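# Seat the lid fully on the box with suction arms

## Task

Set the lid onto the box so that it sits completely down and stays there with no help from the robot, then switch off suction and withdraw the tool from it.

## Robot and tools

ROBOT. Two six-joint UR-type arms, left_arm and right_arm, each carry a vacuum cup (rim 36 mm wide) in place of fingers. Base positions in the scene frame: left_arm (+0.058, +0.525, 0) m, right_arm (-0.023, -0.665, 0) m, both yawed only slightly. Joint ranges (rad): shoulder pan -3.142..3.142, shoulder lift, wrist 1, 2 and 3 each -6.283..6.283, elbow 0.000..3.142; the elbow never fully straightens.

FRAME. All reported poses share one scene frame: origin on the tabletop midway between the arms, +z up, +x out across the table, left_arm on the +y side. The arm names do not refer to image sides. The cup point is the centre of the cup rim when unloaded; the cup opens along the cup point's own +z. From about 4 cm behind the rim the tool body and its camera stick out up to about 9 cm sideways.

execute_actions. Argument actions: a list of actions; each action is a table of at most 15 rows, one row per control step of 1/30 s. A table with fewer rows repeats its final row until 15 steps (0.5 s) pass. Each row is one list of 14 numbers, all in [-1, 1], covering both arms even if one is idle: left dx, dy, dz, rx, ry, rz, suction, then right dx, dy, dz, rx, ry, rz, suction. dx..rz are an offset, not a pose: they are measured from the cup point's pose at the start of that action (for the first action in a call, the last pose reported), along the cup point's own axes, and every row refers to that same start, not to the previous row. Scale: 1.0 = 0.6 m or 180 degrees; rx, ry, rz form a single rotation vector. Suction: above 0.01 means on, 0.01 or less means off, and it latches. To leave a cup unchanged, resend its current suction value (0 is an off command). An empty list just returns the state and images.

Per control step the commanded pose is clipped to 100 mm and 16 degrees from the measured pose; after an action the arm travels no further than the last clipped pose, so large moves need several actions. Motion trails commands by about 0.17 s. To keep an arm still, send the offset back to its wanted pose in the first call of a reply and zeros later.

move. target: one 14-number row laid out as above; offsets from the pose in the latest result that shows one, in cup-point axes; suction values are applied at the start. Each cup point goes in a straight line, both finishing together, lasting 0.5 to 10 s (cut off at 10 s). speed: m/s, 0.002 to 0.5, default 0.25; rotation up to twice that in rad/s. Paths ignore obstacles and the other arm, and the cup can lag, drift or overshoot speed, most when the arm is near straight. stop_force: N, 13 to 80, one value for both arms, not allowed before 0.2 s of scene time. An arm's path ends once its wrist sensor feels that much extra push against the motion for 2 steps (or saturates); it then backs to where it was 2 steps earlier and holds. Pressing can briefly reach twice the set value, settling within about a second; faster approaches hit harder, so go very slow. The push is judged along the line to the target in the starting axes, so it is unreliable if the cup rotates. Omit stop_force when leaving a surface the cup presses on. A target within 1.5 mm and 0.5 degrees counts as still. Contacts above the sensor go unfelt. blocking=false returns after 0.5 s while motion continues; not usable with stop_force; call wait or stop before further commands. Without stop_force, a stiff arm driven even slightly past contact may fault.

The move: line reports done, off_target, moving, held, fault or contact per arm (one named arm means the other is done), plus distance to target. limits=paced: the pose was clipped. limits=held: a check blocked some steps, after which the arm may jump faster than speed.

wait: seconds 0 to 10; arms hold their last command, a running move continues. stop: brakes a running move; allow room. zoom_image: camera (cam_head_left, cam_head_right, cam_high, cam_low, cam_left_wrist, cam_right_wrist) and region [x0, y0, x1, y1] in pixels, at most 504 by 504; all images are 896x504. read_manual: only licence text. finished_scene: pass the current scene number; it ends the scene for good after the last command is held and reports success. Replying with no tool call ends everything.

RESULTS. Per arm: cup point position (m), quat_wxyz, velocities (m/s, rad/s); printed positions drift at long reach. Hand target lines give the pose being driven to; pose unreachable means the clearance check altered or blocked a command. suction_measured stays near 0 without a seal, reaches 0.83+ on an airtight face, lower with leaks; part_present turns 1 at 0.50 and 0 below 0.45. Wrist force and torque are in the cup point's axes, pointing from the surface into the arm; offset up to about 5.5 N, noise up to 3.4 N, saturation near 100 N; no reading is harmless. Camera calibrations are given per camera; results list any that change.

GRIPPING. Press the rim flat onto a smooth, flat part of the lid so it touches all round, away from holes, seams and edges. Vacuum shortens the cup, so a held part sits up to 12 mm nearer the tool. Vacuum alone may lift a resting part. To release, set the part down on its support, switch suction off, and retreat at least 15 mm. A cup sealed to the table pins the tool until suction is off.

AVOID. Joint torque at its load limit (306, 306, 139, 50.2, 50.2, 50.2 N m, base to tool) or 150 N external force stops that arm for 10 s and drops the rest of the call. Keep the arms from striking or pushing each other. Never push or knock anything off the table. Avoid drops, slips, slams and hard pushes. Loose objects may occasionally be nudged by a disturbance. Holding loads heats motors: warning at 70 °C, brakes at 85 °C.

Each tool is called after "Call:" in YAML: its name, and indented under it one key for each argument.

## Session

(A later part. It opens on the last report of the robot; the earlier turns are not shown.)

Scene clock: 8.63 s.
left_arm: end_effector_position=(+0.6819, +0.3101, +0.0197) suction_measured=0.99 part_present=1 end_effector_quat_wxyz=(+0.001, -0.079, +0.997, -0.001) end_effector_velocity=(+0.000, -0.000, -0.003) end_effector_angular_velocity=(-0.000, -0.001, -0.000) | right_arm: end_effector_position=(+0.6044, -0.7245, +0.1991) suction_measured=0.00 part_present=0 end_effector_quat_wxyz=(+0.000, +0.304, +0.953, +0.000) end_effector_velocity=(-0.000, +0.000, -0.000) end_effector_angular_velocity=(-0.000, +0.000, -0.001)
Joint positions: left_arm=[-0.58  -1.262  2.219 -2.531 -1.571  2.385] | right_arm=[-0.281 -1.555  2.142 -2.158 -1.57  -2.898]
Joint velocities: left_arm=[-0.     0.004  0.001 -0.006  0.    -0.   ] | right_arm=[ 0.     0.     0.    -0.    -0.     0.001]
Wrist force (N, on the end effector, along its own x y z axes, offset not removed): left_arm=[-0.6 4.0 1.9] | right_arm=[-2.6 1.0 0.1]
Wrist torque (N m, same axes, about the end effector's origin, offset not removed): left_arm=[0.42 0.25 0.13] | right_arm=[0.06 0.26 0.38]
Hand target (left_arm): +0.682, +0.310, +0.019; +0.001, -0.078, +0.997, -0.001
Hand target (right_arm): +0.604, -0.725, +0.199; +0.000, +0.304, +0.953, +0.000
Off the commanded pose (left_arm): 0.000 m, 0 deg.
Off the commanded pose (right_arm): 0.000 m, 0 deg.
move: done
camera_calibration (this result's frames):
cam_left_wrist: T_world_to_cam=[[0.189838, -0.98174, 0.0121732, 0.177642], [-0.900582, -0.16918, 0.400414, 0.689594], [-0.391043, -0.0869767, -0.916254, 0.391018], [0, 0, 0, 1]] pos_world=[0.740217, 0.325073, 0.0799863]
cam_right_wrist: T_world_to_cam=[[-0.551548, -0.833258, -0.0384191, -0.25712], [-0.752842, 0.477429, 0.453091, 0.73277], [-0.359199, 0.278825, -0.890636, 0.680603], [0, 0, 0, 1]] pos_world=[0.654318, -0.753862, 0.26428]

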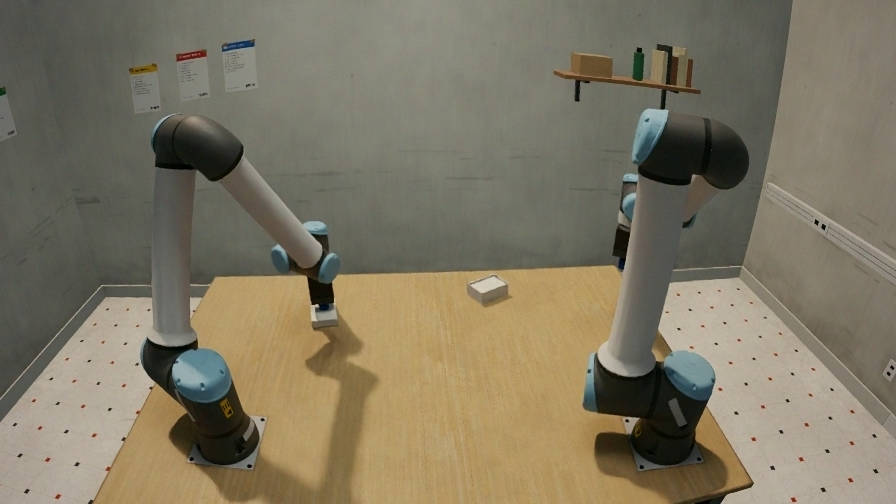

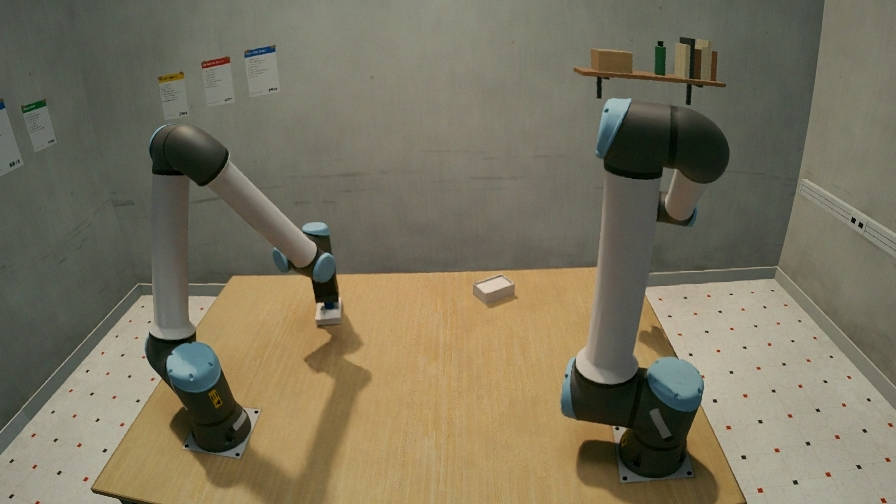

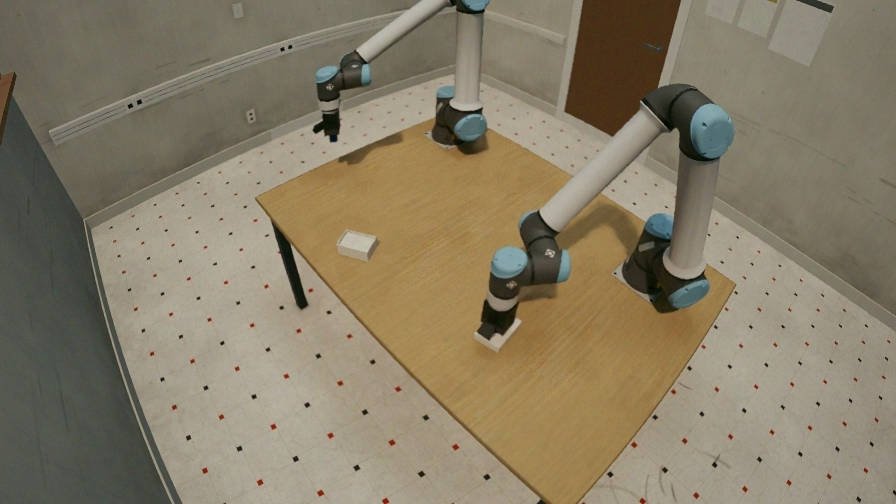

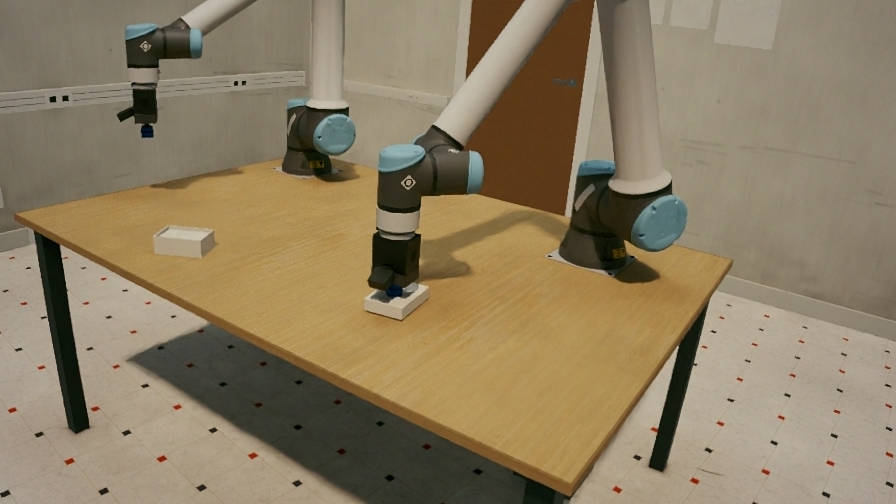

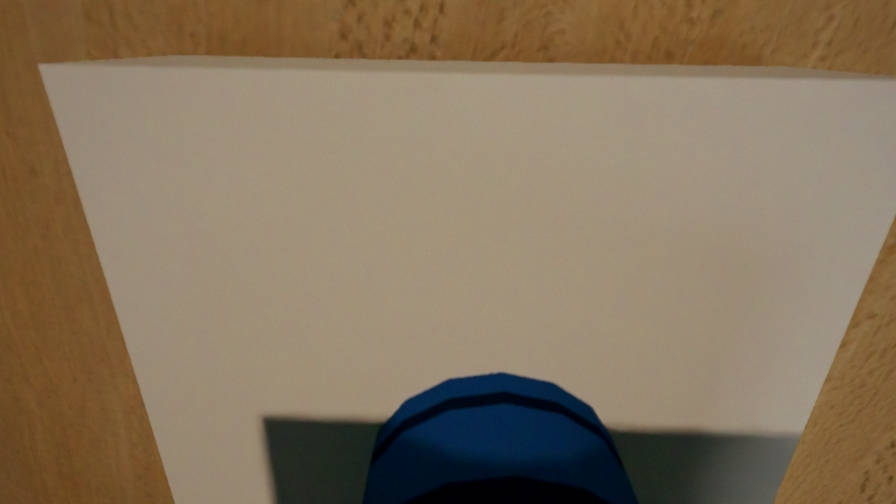

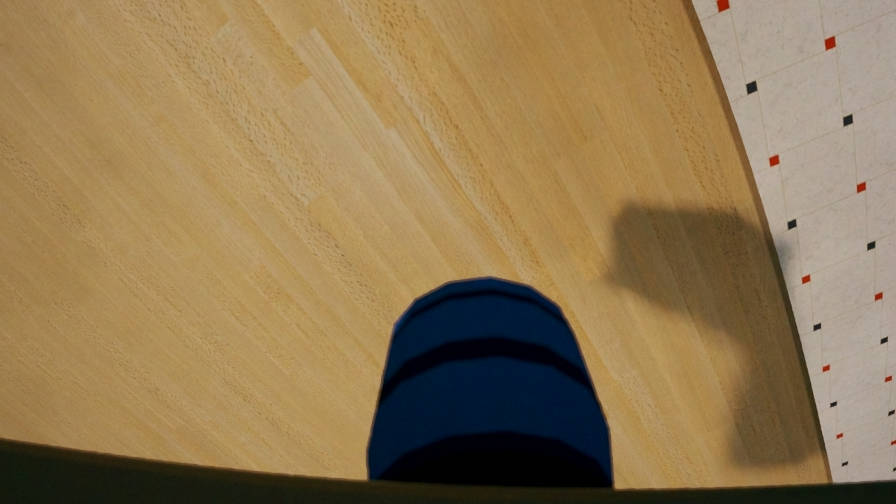

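Call:
move:
  target: [0,-0.05,-0.105,0,0,0,1,0,0,0,0,0,0,0]
  speed: 0.15

Call:
move:
  target: [-0.0312,-0.968,0.005,0,0,0.389,1,0,0,0,0,0,0,0]
  speed: 0.35

Call:
zoom_image:
  camera: "cam_low"
  region: [135, 190, 235, 270]

Call:
zoom_image:
  camera: "cam_head_right"
  region: [455, 250, 535, 315]

Scene clock: 10.00 s.
left_arm: end_effector_position=(+0.6864, +0.2806, +0.0825) suction_measured=0.99 part_present=1 end_effector_quat_wxyz=(+0.001, -0.078, +0.997, -0.001) end_effector_velocity=(-0.000, -0.001, +0.002) end_effector_angular_velocity=(+0.001, +0.001, -0.000) | right_arm: end_effector_position=(+0.6044, -0.7245, +0.1991) suction_measured=0.00 part_present=0 end_effector_quat_wxyz=(+0.000, +0.304, +0.953, +0.000) end_effector_velocity=(+0.000, +0.000, +0.001) end_effector_angular_velocity=(-0.000, -0.001, +0.000)
Joint positions: left_arm=[-0.613 -1.34   2.159 -2.393 -1.571  2.351] | right_arm=[-0.281 -1.555  2.142 -2.158 -1.57  -2.898]
Joint velocities: left_arm=[-0.001 -0.002 -0.002  0.006  0.    -0.001] | right_arm=[ 0.001 -0.001 -0.     0.    -0.     0.   ]
Wrist force (N, on the end effector, along its own x y z axes, offset not removed): left_arm=[-2.5 4.9 0.9] | right_arm=[-1.6 0.8 2.4]
Wrist torque (N m, same axes, about the end effector's origin, offset not removed): left_arm=[0.79 0.55 0.33] | right_arm=[0.08 0.10 0.28]
Hand target (left_arm): +0.686, +0.281, +0.083; +0.001, -0.079, +0.997, -0.001
Hand target (right_arm): +0.604, -0.725, +0.199; +0.000, +0.304, +0.953, +0.000
Off the commanded pose (left_arm): 0.000 m, 0 deg.
Off the commanded pose (right_arm): 0.000 m, 0 deg.
move: done
camera_calibration (this result's frames):
cam_left_wrist: T_world_to_cam=[[0.189831, -0.98174, 0.0122823, 0.147075], [-0.900582, -0.169128, 0.400435, 0.663547], [-0.391046, -0.0870762, -0.916243, 0.447803], [0, 0, 0, 1]] pos_world=[0.74477, 0.295607, 0.142782]

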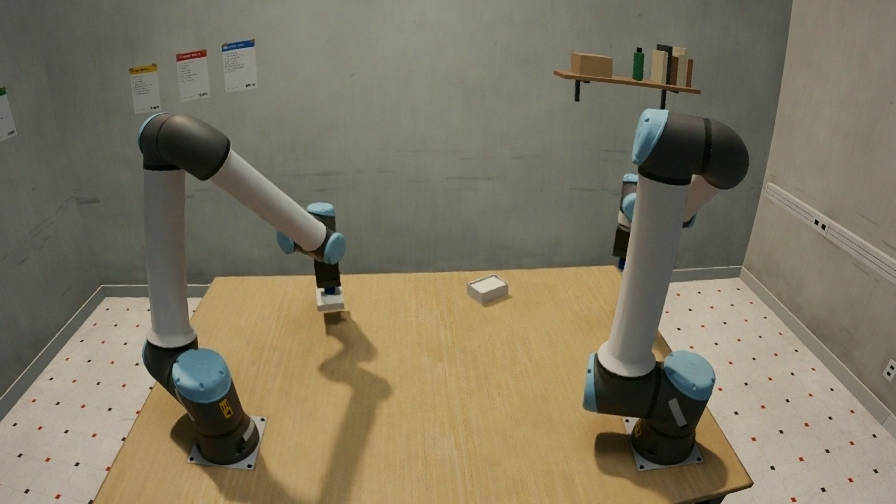

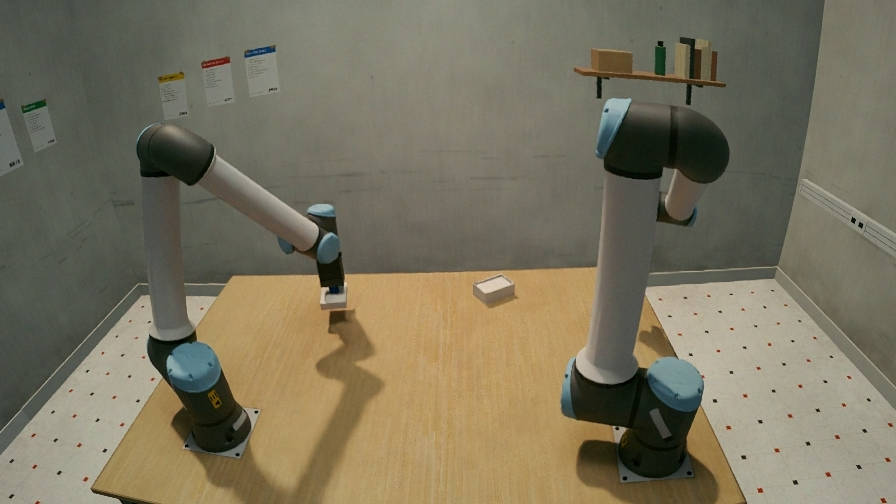

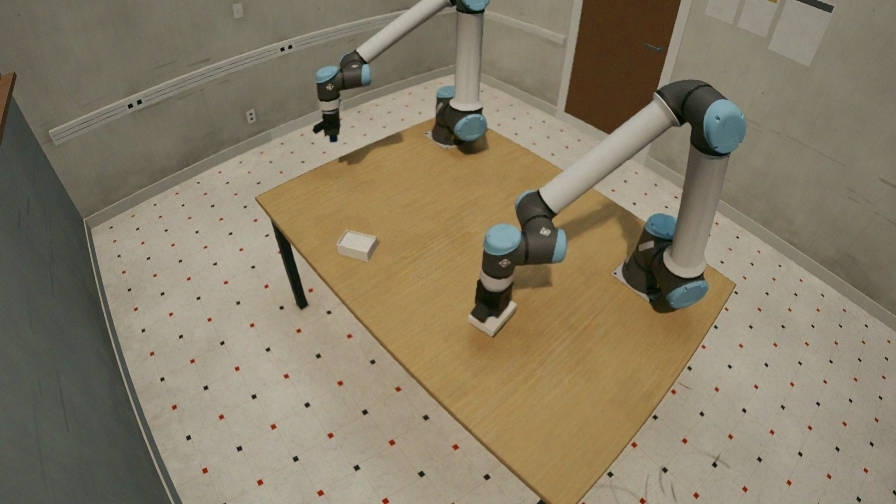

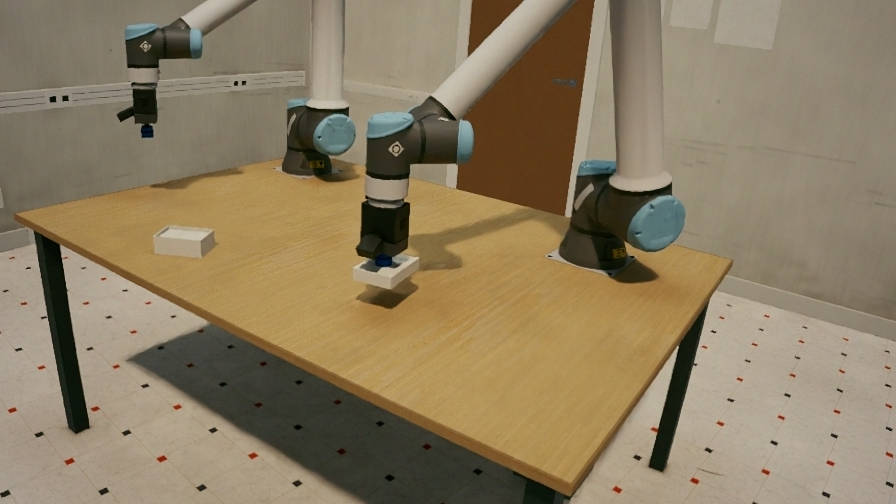

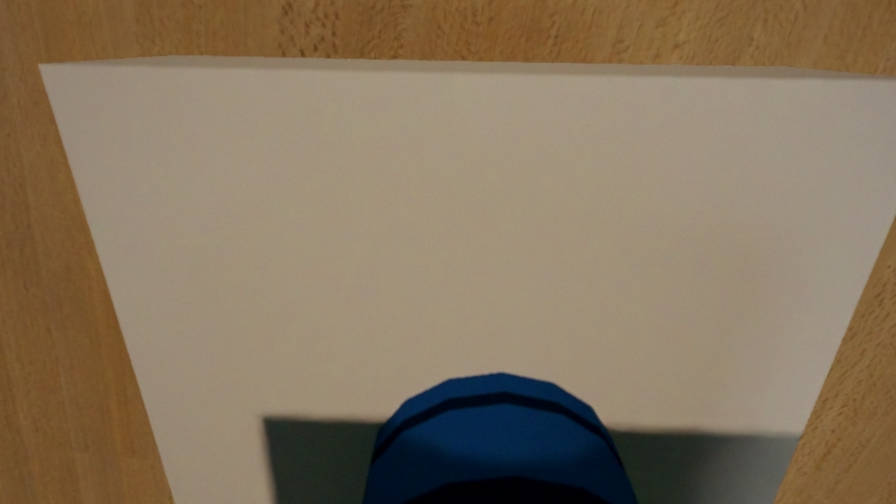

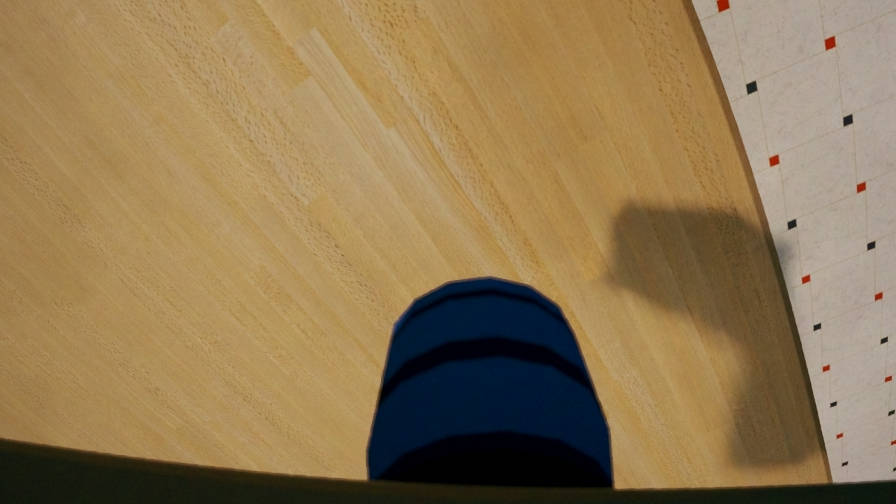

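Scene clock: 12.50 s.
left_arm: end_effector_position=(+0.7950, -0.2900, +0.0803) suction_measured=0.99 part_present=1 end_effector_quat_wxyz=(+0.001, +0.507, +0.862, -0.000) end_effector_velocity=(+0.001, -0.003, -0.000) end_effector_angular_velocity=(+0.001, +0.001, -0.004) | right_arm: end_effector_position=(+0.6044, -0.7245, +0.1991) suction_measured=0.00 part_present=0 end_effector_quat_wxyz=(+0.000, +0.304, +0.953, +0.000) end_effector_velocity=(-0.000, -0.000, +0.000) end_effector_angular_velocity=(+0.000, -0.000, -0.002)
Joint positions: left_arm=[-0.975 -0.754  1.192 -2.012 -1.57   3.211] | right_arm=[-0.281 -1.555  2.142 -2.158 -1.57  -2.898]
Joint velocities: left_arm=[-0.001  0.005 -0.009  0.006 -0.001  0.004] | right_arm=[-0.    -0.     0.    -0.     0.     0.001]
Wrist force (N, on the end effector, along its own x y z axes, offset not removed): left_arm=[-4.4 2.8 4.4] | right_arm=[-3.9 1.6 1.7]
Wrist torque (N m, same axes, about the end effector's origin, offset not removed): left_arm=[0.26 0.72 0.14] | right_arm=[0.19 0.53 0.25]
Hand target (left_arm): +0.795, -0.290, +0.080; +0.001, +0.508, +0.862, -0.000
Hand target (right_arm): +0.604, -0.725, +0.199; +0.000, +0.304, +0.953, +0.000
Off the commanded pose (left_arm): 0.001 m, 0 deg.
Off the commanded pose (right_arm): 0.000 m, 0 deg.
move: done
camera_calibration (this result's frames):
cam_left_wrist: T_world_to_cam=[[-0.857578, -0.514259, 0.0098391, 0.534759], [-0.468075, 0.788206, 0.399547, 0.59959], [-0.213226, 0.338037, -0.91666, 0.420498], [0, 0, 0, 1]] pos_world=[0.828912, -0.339739, 0.140627]
cam_right_wrist: T_world_to_cam=[[-0.551548, -0.833258, -0.0384189, -0.257121], [-0.752842, 0.477429, 0.453091, 0.73277], [-0.359199, 0.278825, -0.890636, 0.680603], [0, 0, 0, 1]] pos_world=[0.654318, -0.753862, 0.26428]

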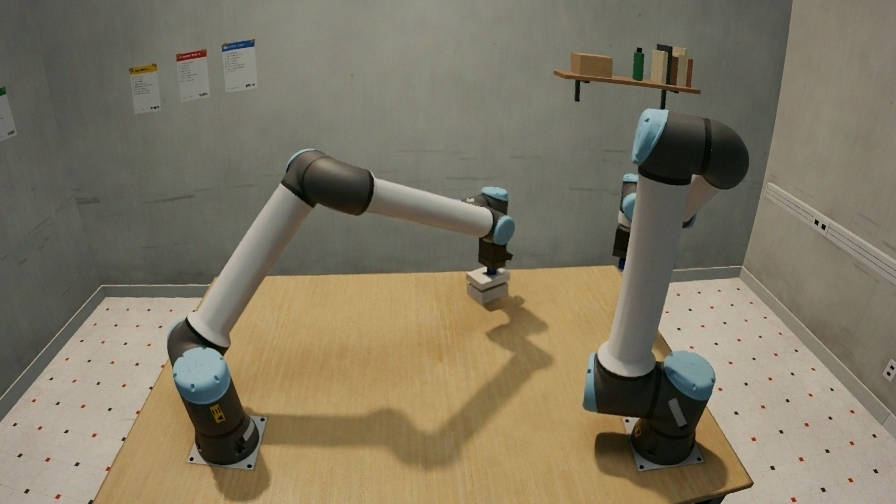

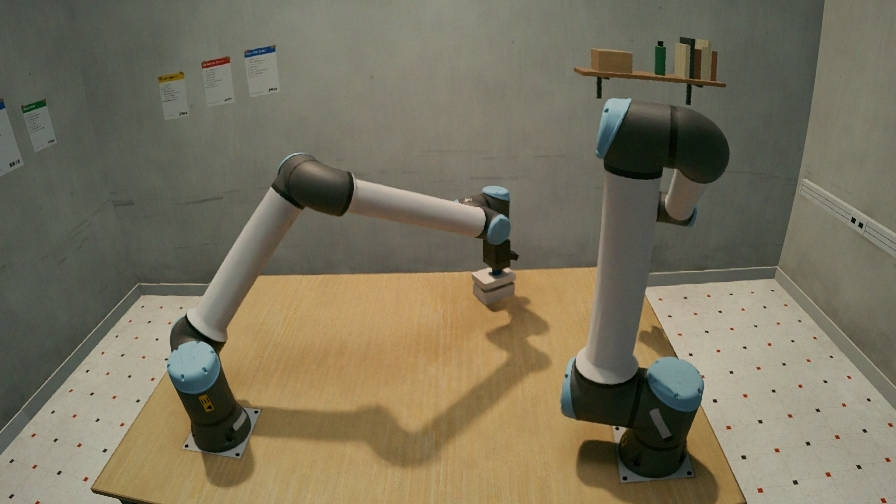

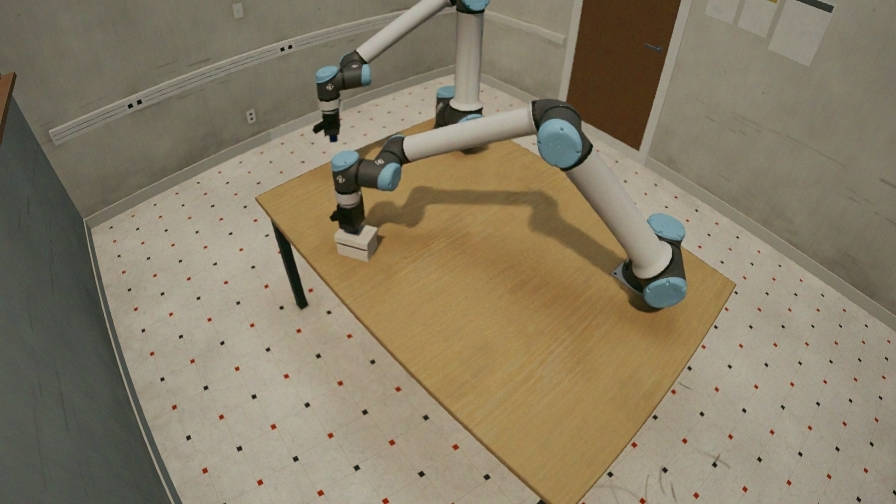

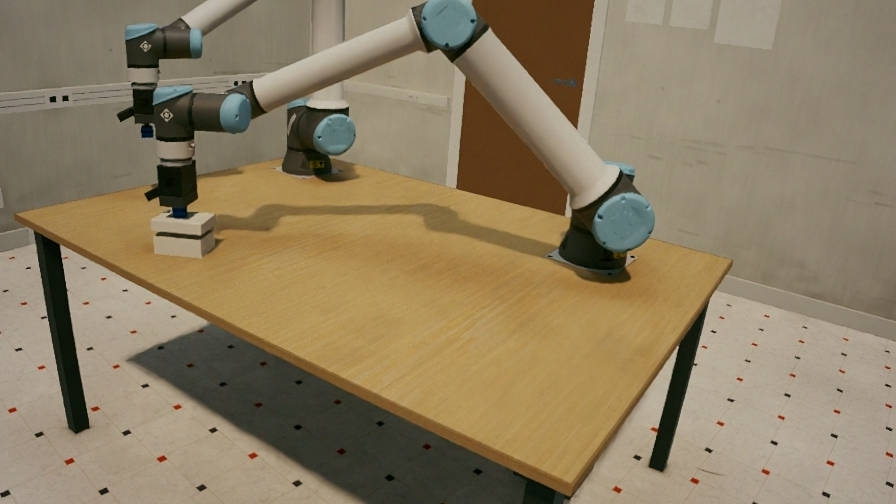

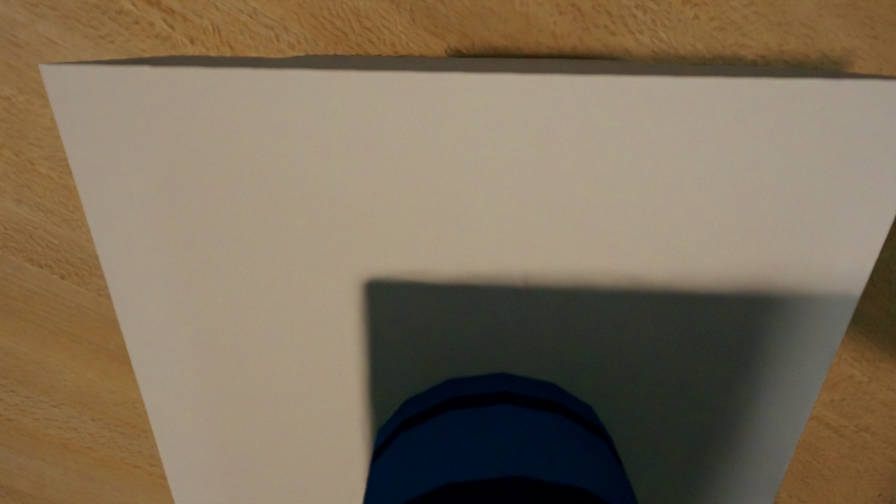

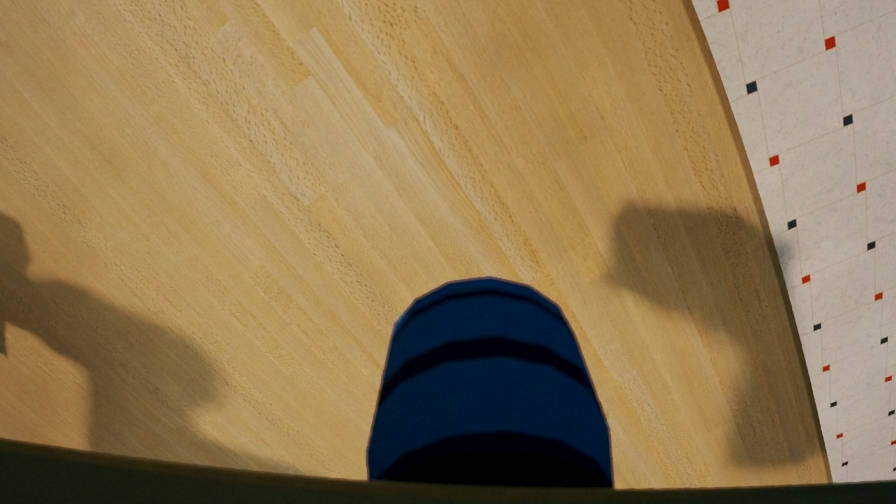

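Region (135, 190, 235, 270) of cam_low's 896x504 image, scaled by 5.040, with more detail than that image has; it fills the top 403 rows of this view, and the rest is white.

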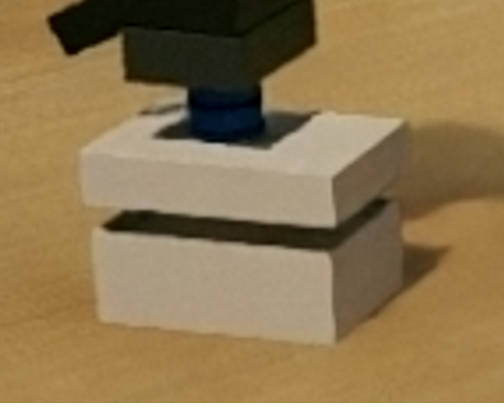

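Region (455, 250, 535, 315) of cam_head_right's 896x504 image, scaled by 6.300, with more detail than that image has; it fills the top 410 rows of this view, and the rest is white.

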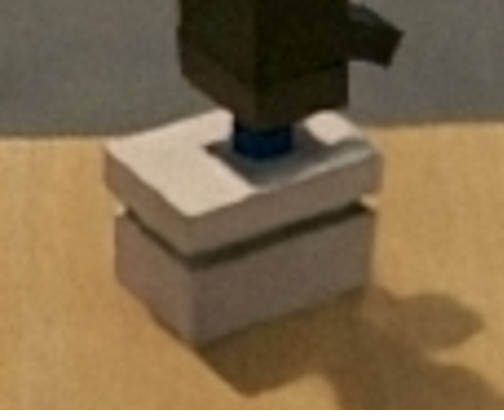

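Call:
move:
  target: [-0.001,0.001,0.018,0,0,0,1,0,0,0,0,0,0,0]
  speed: 0.03

Call:
move:
  target: [0,0,0.06,0,0,0,1,0,0,0,0,0,0,0]
  speed: 0.01
  stop_force: 18

Call:
zoom_image:
  camera: "cam_low"
  region: [135, 190, 235, 270]

Scene clock: 13.57 s.
left_arm: end_effector_position=(+0.7958, -0.2903, +0.0698) suction_measured=0.99 part_present=1 end_effector_quat_wxyz=(+0.001, +0.507, +0.862, -0.001) end_effector_velocity=(+0.000, +0.000, -0.002) end_effector_angular_velocity=(-0.000, -0.000, +0.000) | right_arm: end_effector_position=(+0.6044, -0.7245, +0.1991) suction_measured=0.00 part_present=0 end_effector_quat_wxyz=(+0.000, +0.304, +0.953, +0.000) end_effector_velocity=(+0.000, +0.000, +0.001) end_effector_angular_velocity=(+0.000, -0.002, -0.001)
Joint positions: left_arm=[-0.975 -0.745  1.196 -2.025 -1.57   3.211] | right_arm=[-0.281 -1.555  2.142 -2.158 -1.57  -2.898]
Joint velocities: left_arm=[ 0.     0.002  0.001 -0.003 -0.     0.   ] | right_arm=[ 0.    -0.001 -0.    -0.     0.001  0.001]
Wrist force (N, on the end effector, along its own x y z axes, offset not removed): left_arm=[-4.1 4.2 2.5] | right_arm=[-3.8 -0.5 3.2]
Wrist torque (N m, same axes, about the end effector's origin, offset not removed): left_arm=[0.52 0.79 0.32] | right_arm=[-0.01 0.56 0.24]
Hand target (left_arm): +0.796, -0.290, +0.069; +0.001, +0.507, +0.862, -0.000
Hand target (right_arm): +0.604, -0.725, +0.199; +0.000, +0.304, +0.953, +0.000
Off the commanded pose (left_arm): 0.000 m, 0 deg.
Off the commanded pose (right_arm): 0.000 m, 0 deg.
move: done
camera_calibration (this result's frames):
cam_left_wrist: T_world_to_cam=[[-0.857607, -0.514211, 0.00988658, 0.535399], [-0.468013, 0.788239, 0.399554, 0.60435], [-0.213248, 0.338033, -0.916657, 0.411112], [0, 0, 0, 1]] pos_world=[0.829674, -0.340034, 0.130085]

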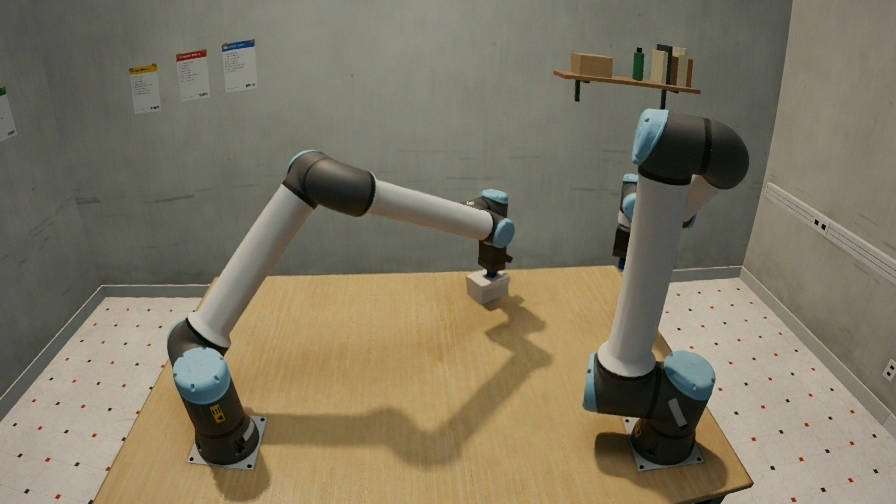

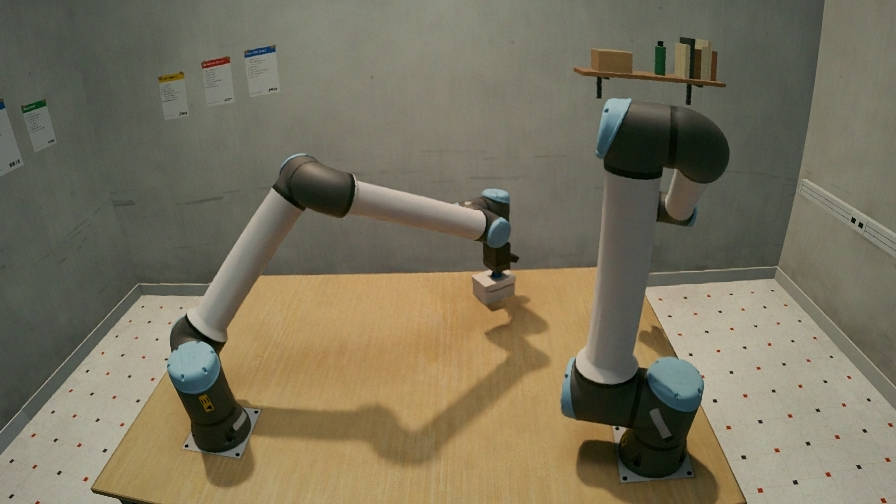

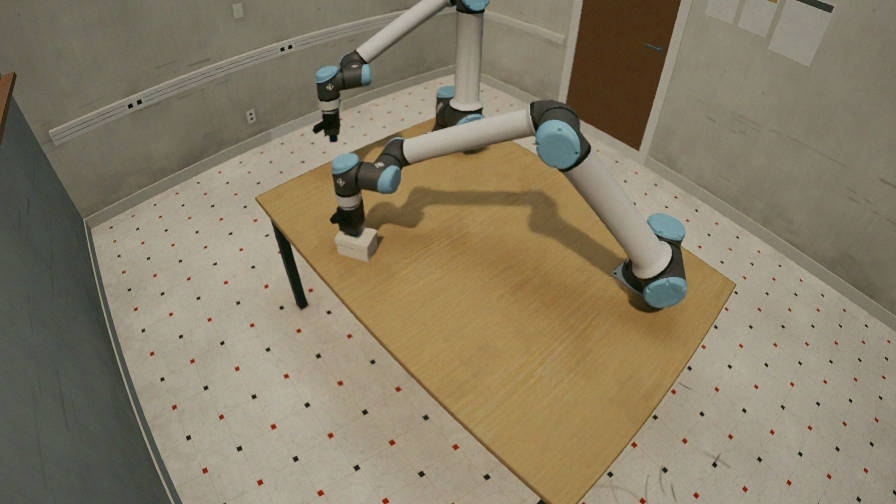

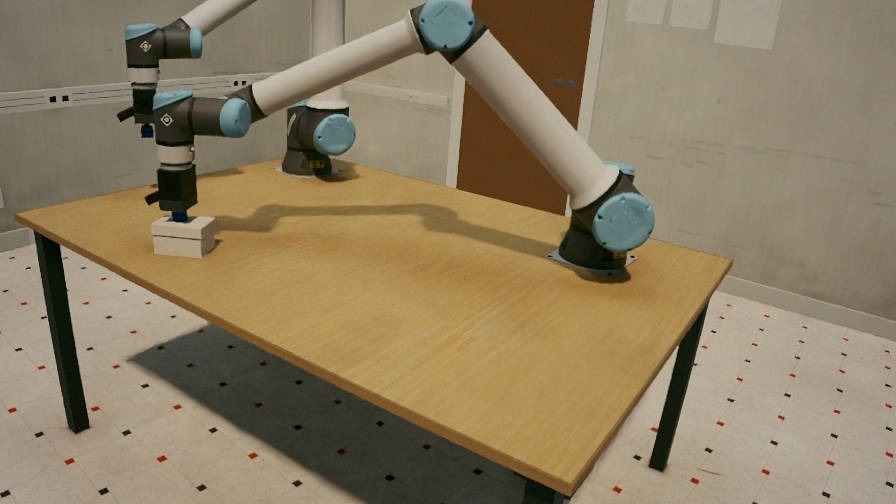

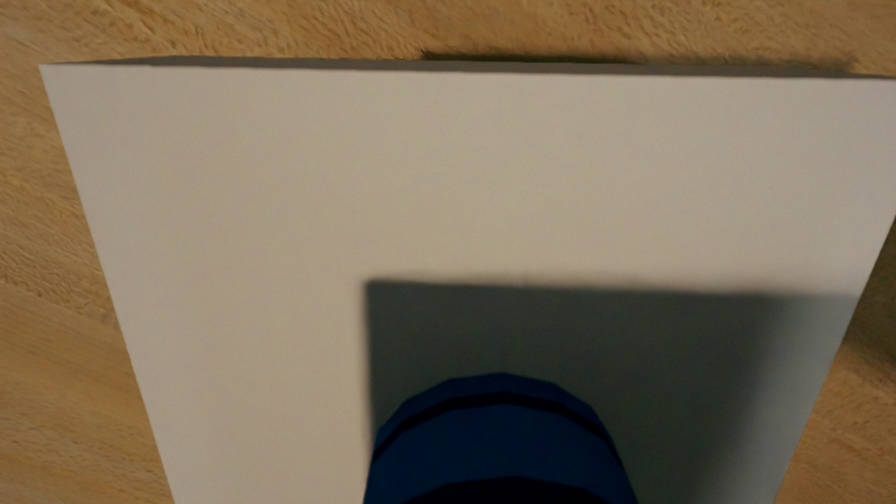

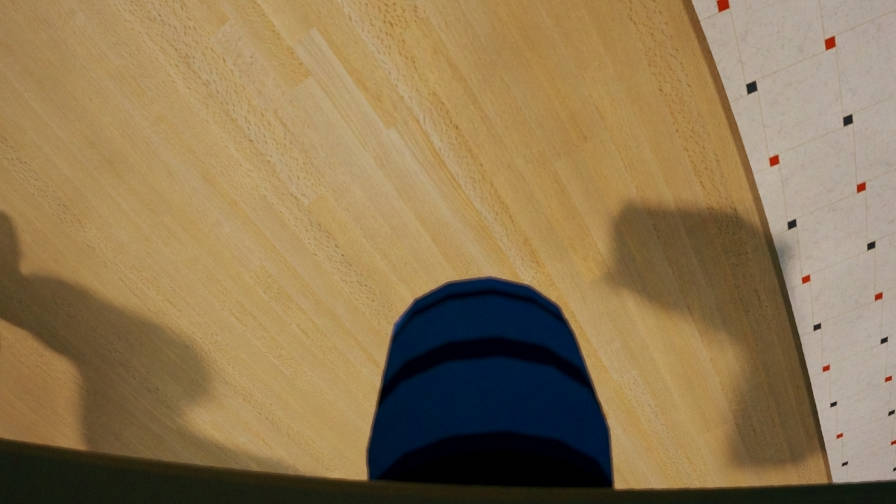

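Scene clock: 16.93 s.
left_arm: end_effector_position=(+0.7959, -0.2904, +0.0402) suction_measured=0.99 part_present=1 end_effector_quat_wxyz=(+0.002, +0.507, +0.862, -0.001) end_effector_velocity=(-0.001, +0.001, +0.001) end_effector_angular_velocity=(+0.003, +0.002, +0.000) | right_arm: end_effector_position=(+0.6044, -0.7245, +0.1991) suction_measured=0.00 part_present=0 end_effector_quat_wxyz=(+0.000, +0.304, +0.953, +0.000) end_effector_velocity=(-0.000, -0.000, +0.000) end_effector_angular_velocity=(+0.000, -0.001, +0.000)
Joint positions: left_arm=[-0.975 -0.721  1.209 -2.062 -1.57   3.211] | right_arm=[-0.281 -1.555  2.142 -2.158 -1.57  -2.898]
Joint velocities: left_arm=[-0.    -0.002  0.     0.005  0.    -0.   ] | right_arm=[-0.001 -0.     0.    -0.     0.    -0.001]
Wrist force (N, on the end effector, along its own x y z axes, offset not removed): left_arm=[4.0 3.5 -32.6] | right_arm=[-3.4 0.5 1.9]
Wrist torque (N m, same axes, about the end effector's origin, offset not removed): left_arm=[0.34 0.06 0.20] | right_arm=[0.00 0.36 0.31]
Hand target (left_arm): +0.796, -0.290, +0.041; +0.002, +0.507, +0.862, -0.001
Hand target (right_arm): +0.604, -0.725, +0.199; +0.000, +0.304, +0.953, +0.000
Off the commanded pose (left_arm): 0.006 m, 0 deg.
Off the commanded pose (right_arm): 0.000 m, 0 deg.
move: contact (left_arm)
camera_calibration (this result's frames):
cam_left_wrist: T_world_to_cam=[[-0.857602, -0.514219, 0.00987539, 0.535705], [-0.468091, 0.788339, 0.399265, 0.616389], [-0.213095, 0.337788, -0.916783, 0.383907], [0, 0, 0, 1]] pos_world=[0.829757, -0.340133, 0.100567]
cam_right_wrist: T_world_to_cam=[[-0.551548, -0.833258, -0.0384189, -0.257121], [-0.752842, 0.477429, 0.453091, 0.73277], [-0.359199, 0.278825, -0.890636, 0.680603], [0, 0, 0, 1]] pos_world=[0.654318, -0.753862, 0.26428]

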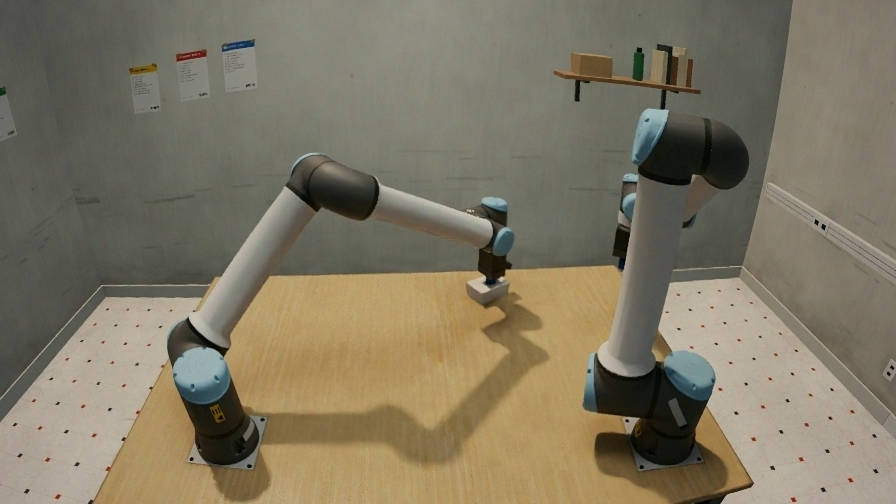

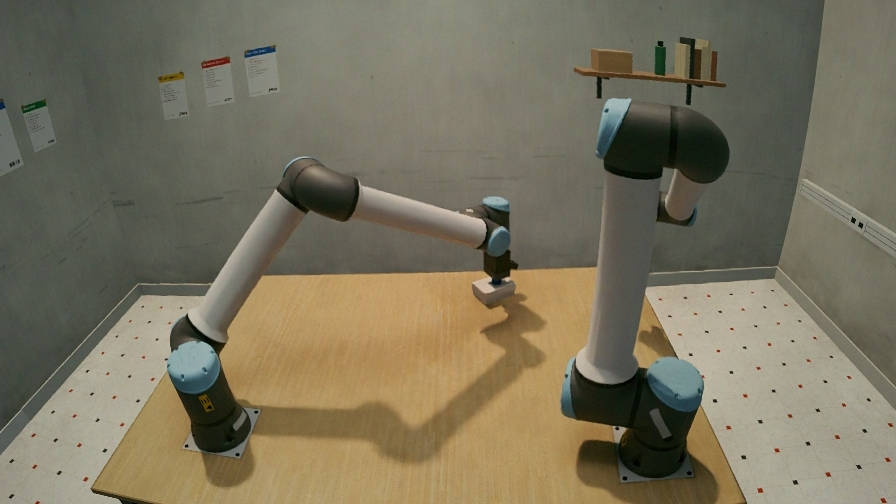

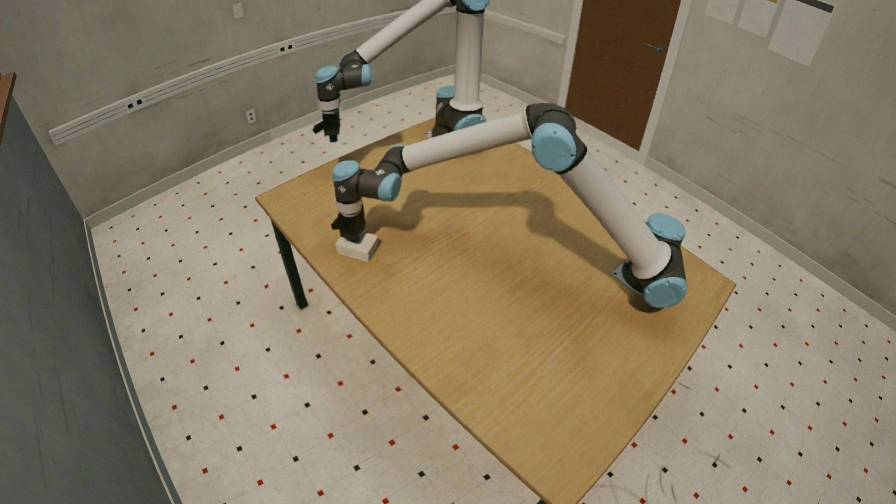

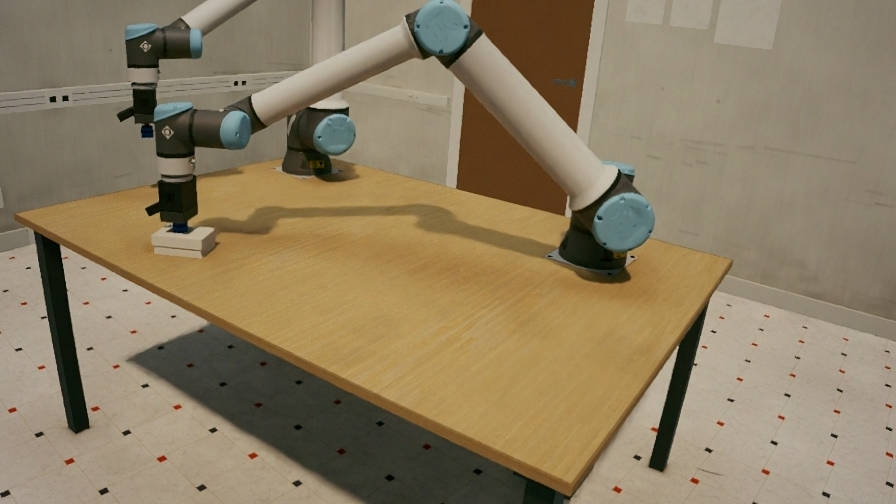

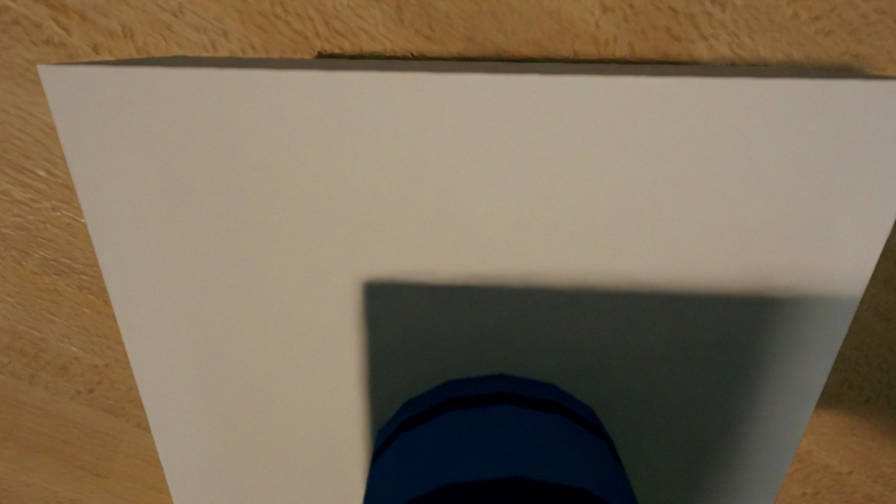

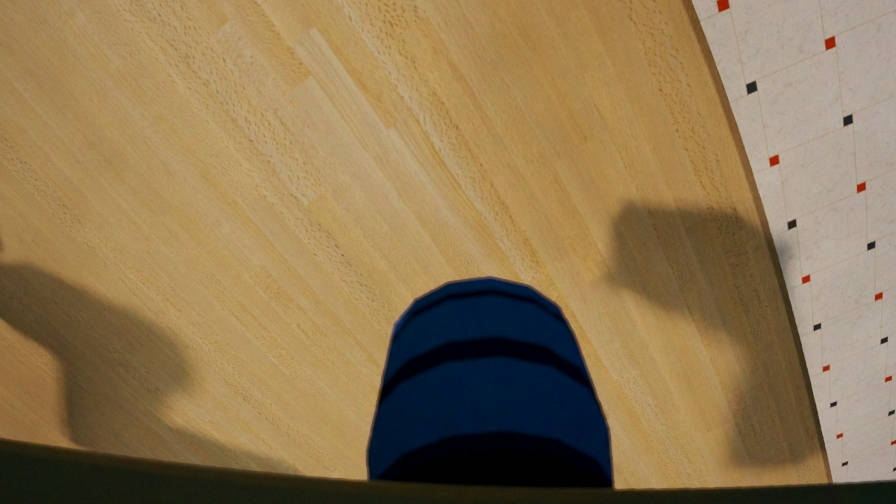

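Region (135, 190, 235, 270) of cam_low's 896x504 image, scaled by 5.040, with more detail than that image has; it fills the top 403 rows of this view, and the rest is white.

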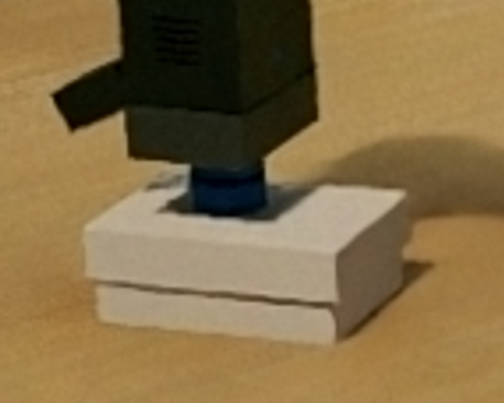

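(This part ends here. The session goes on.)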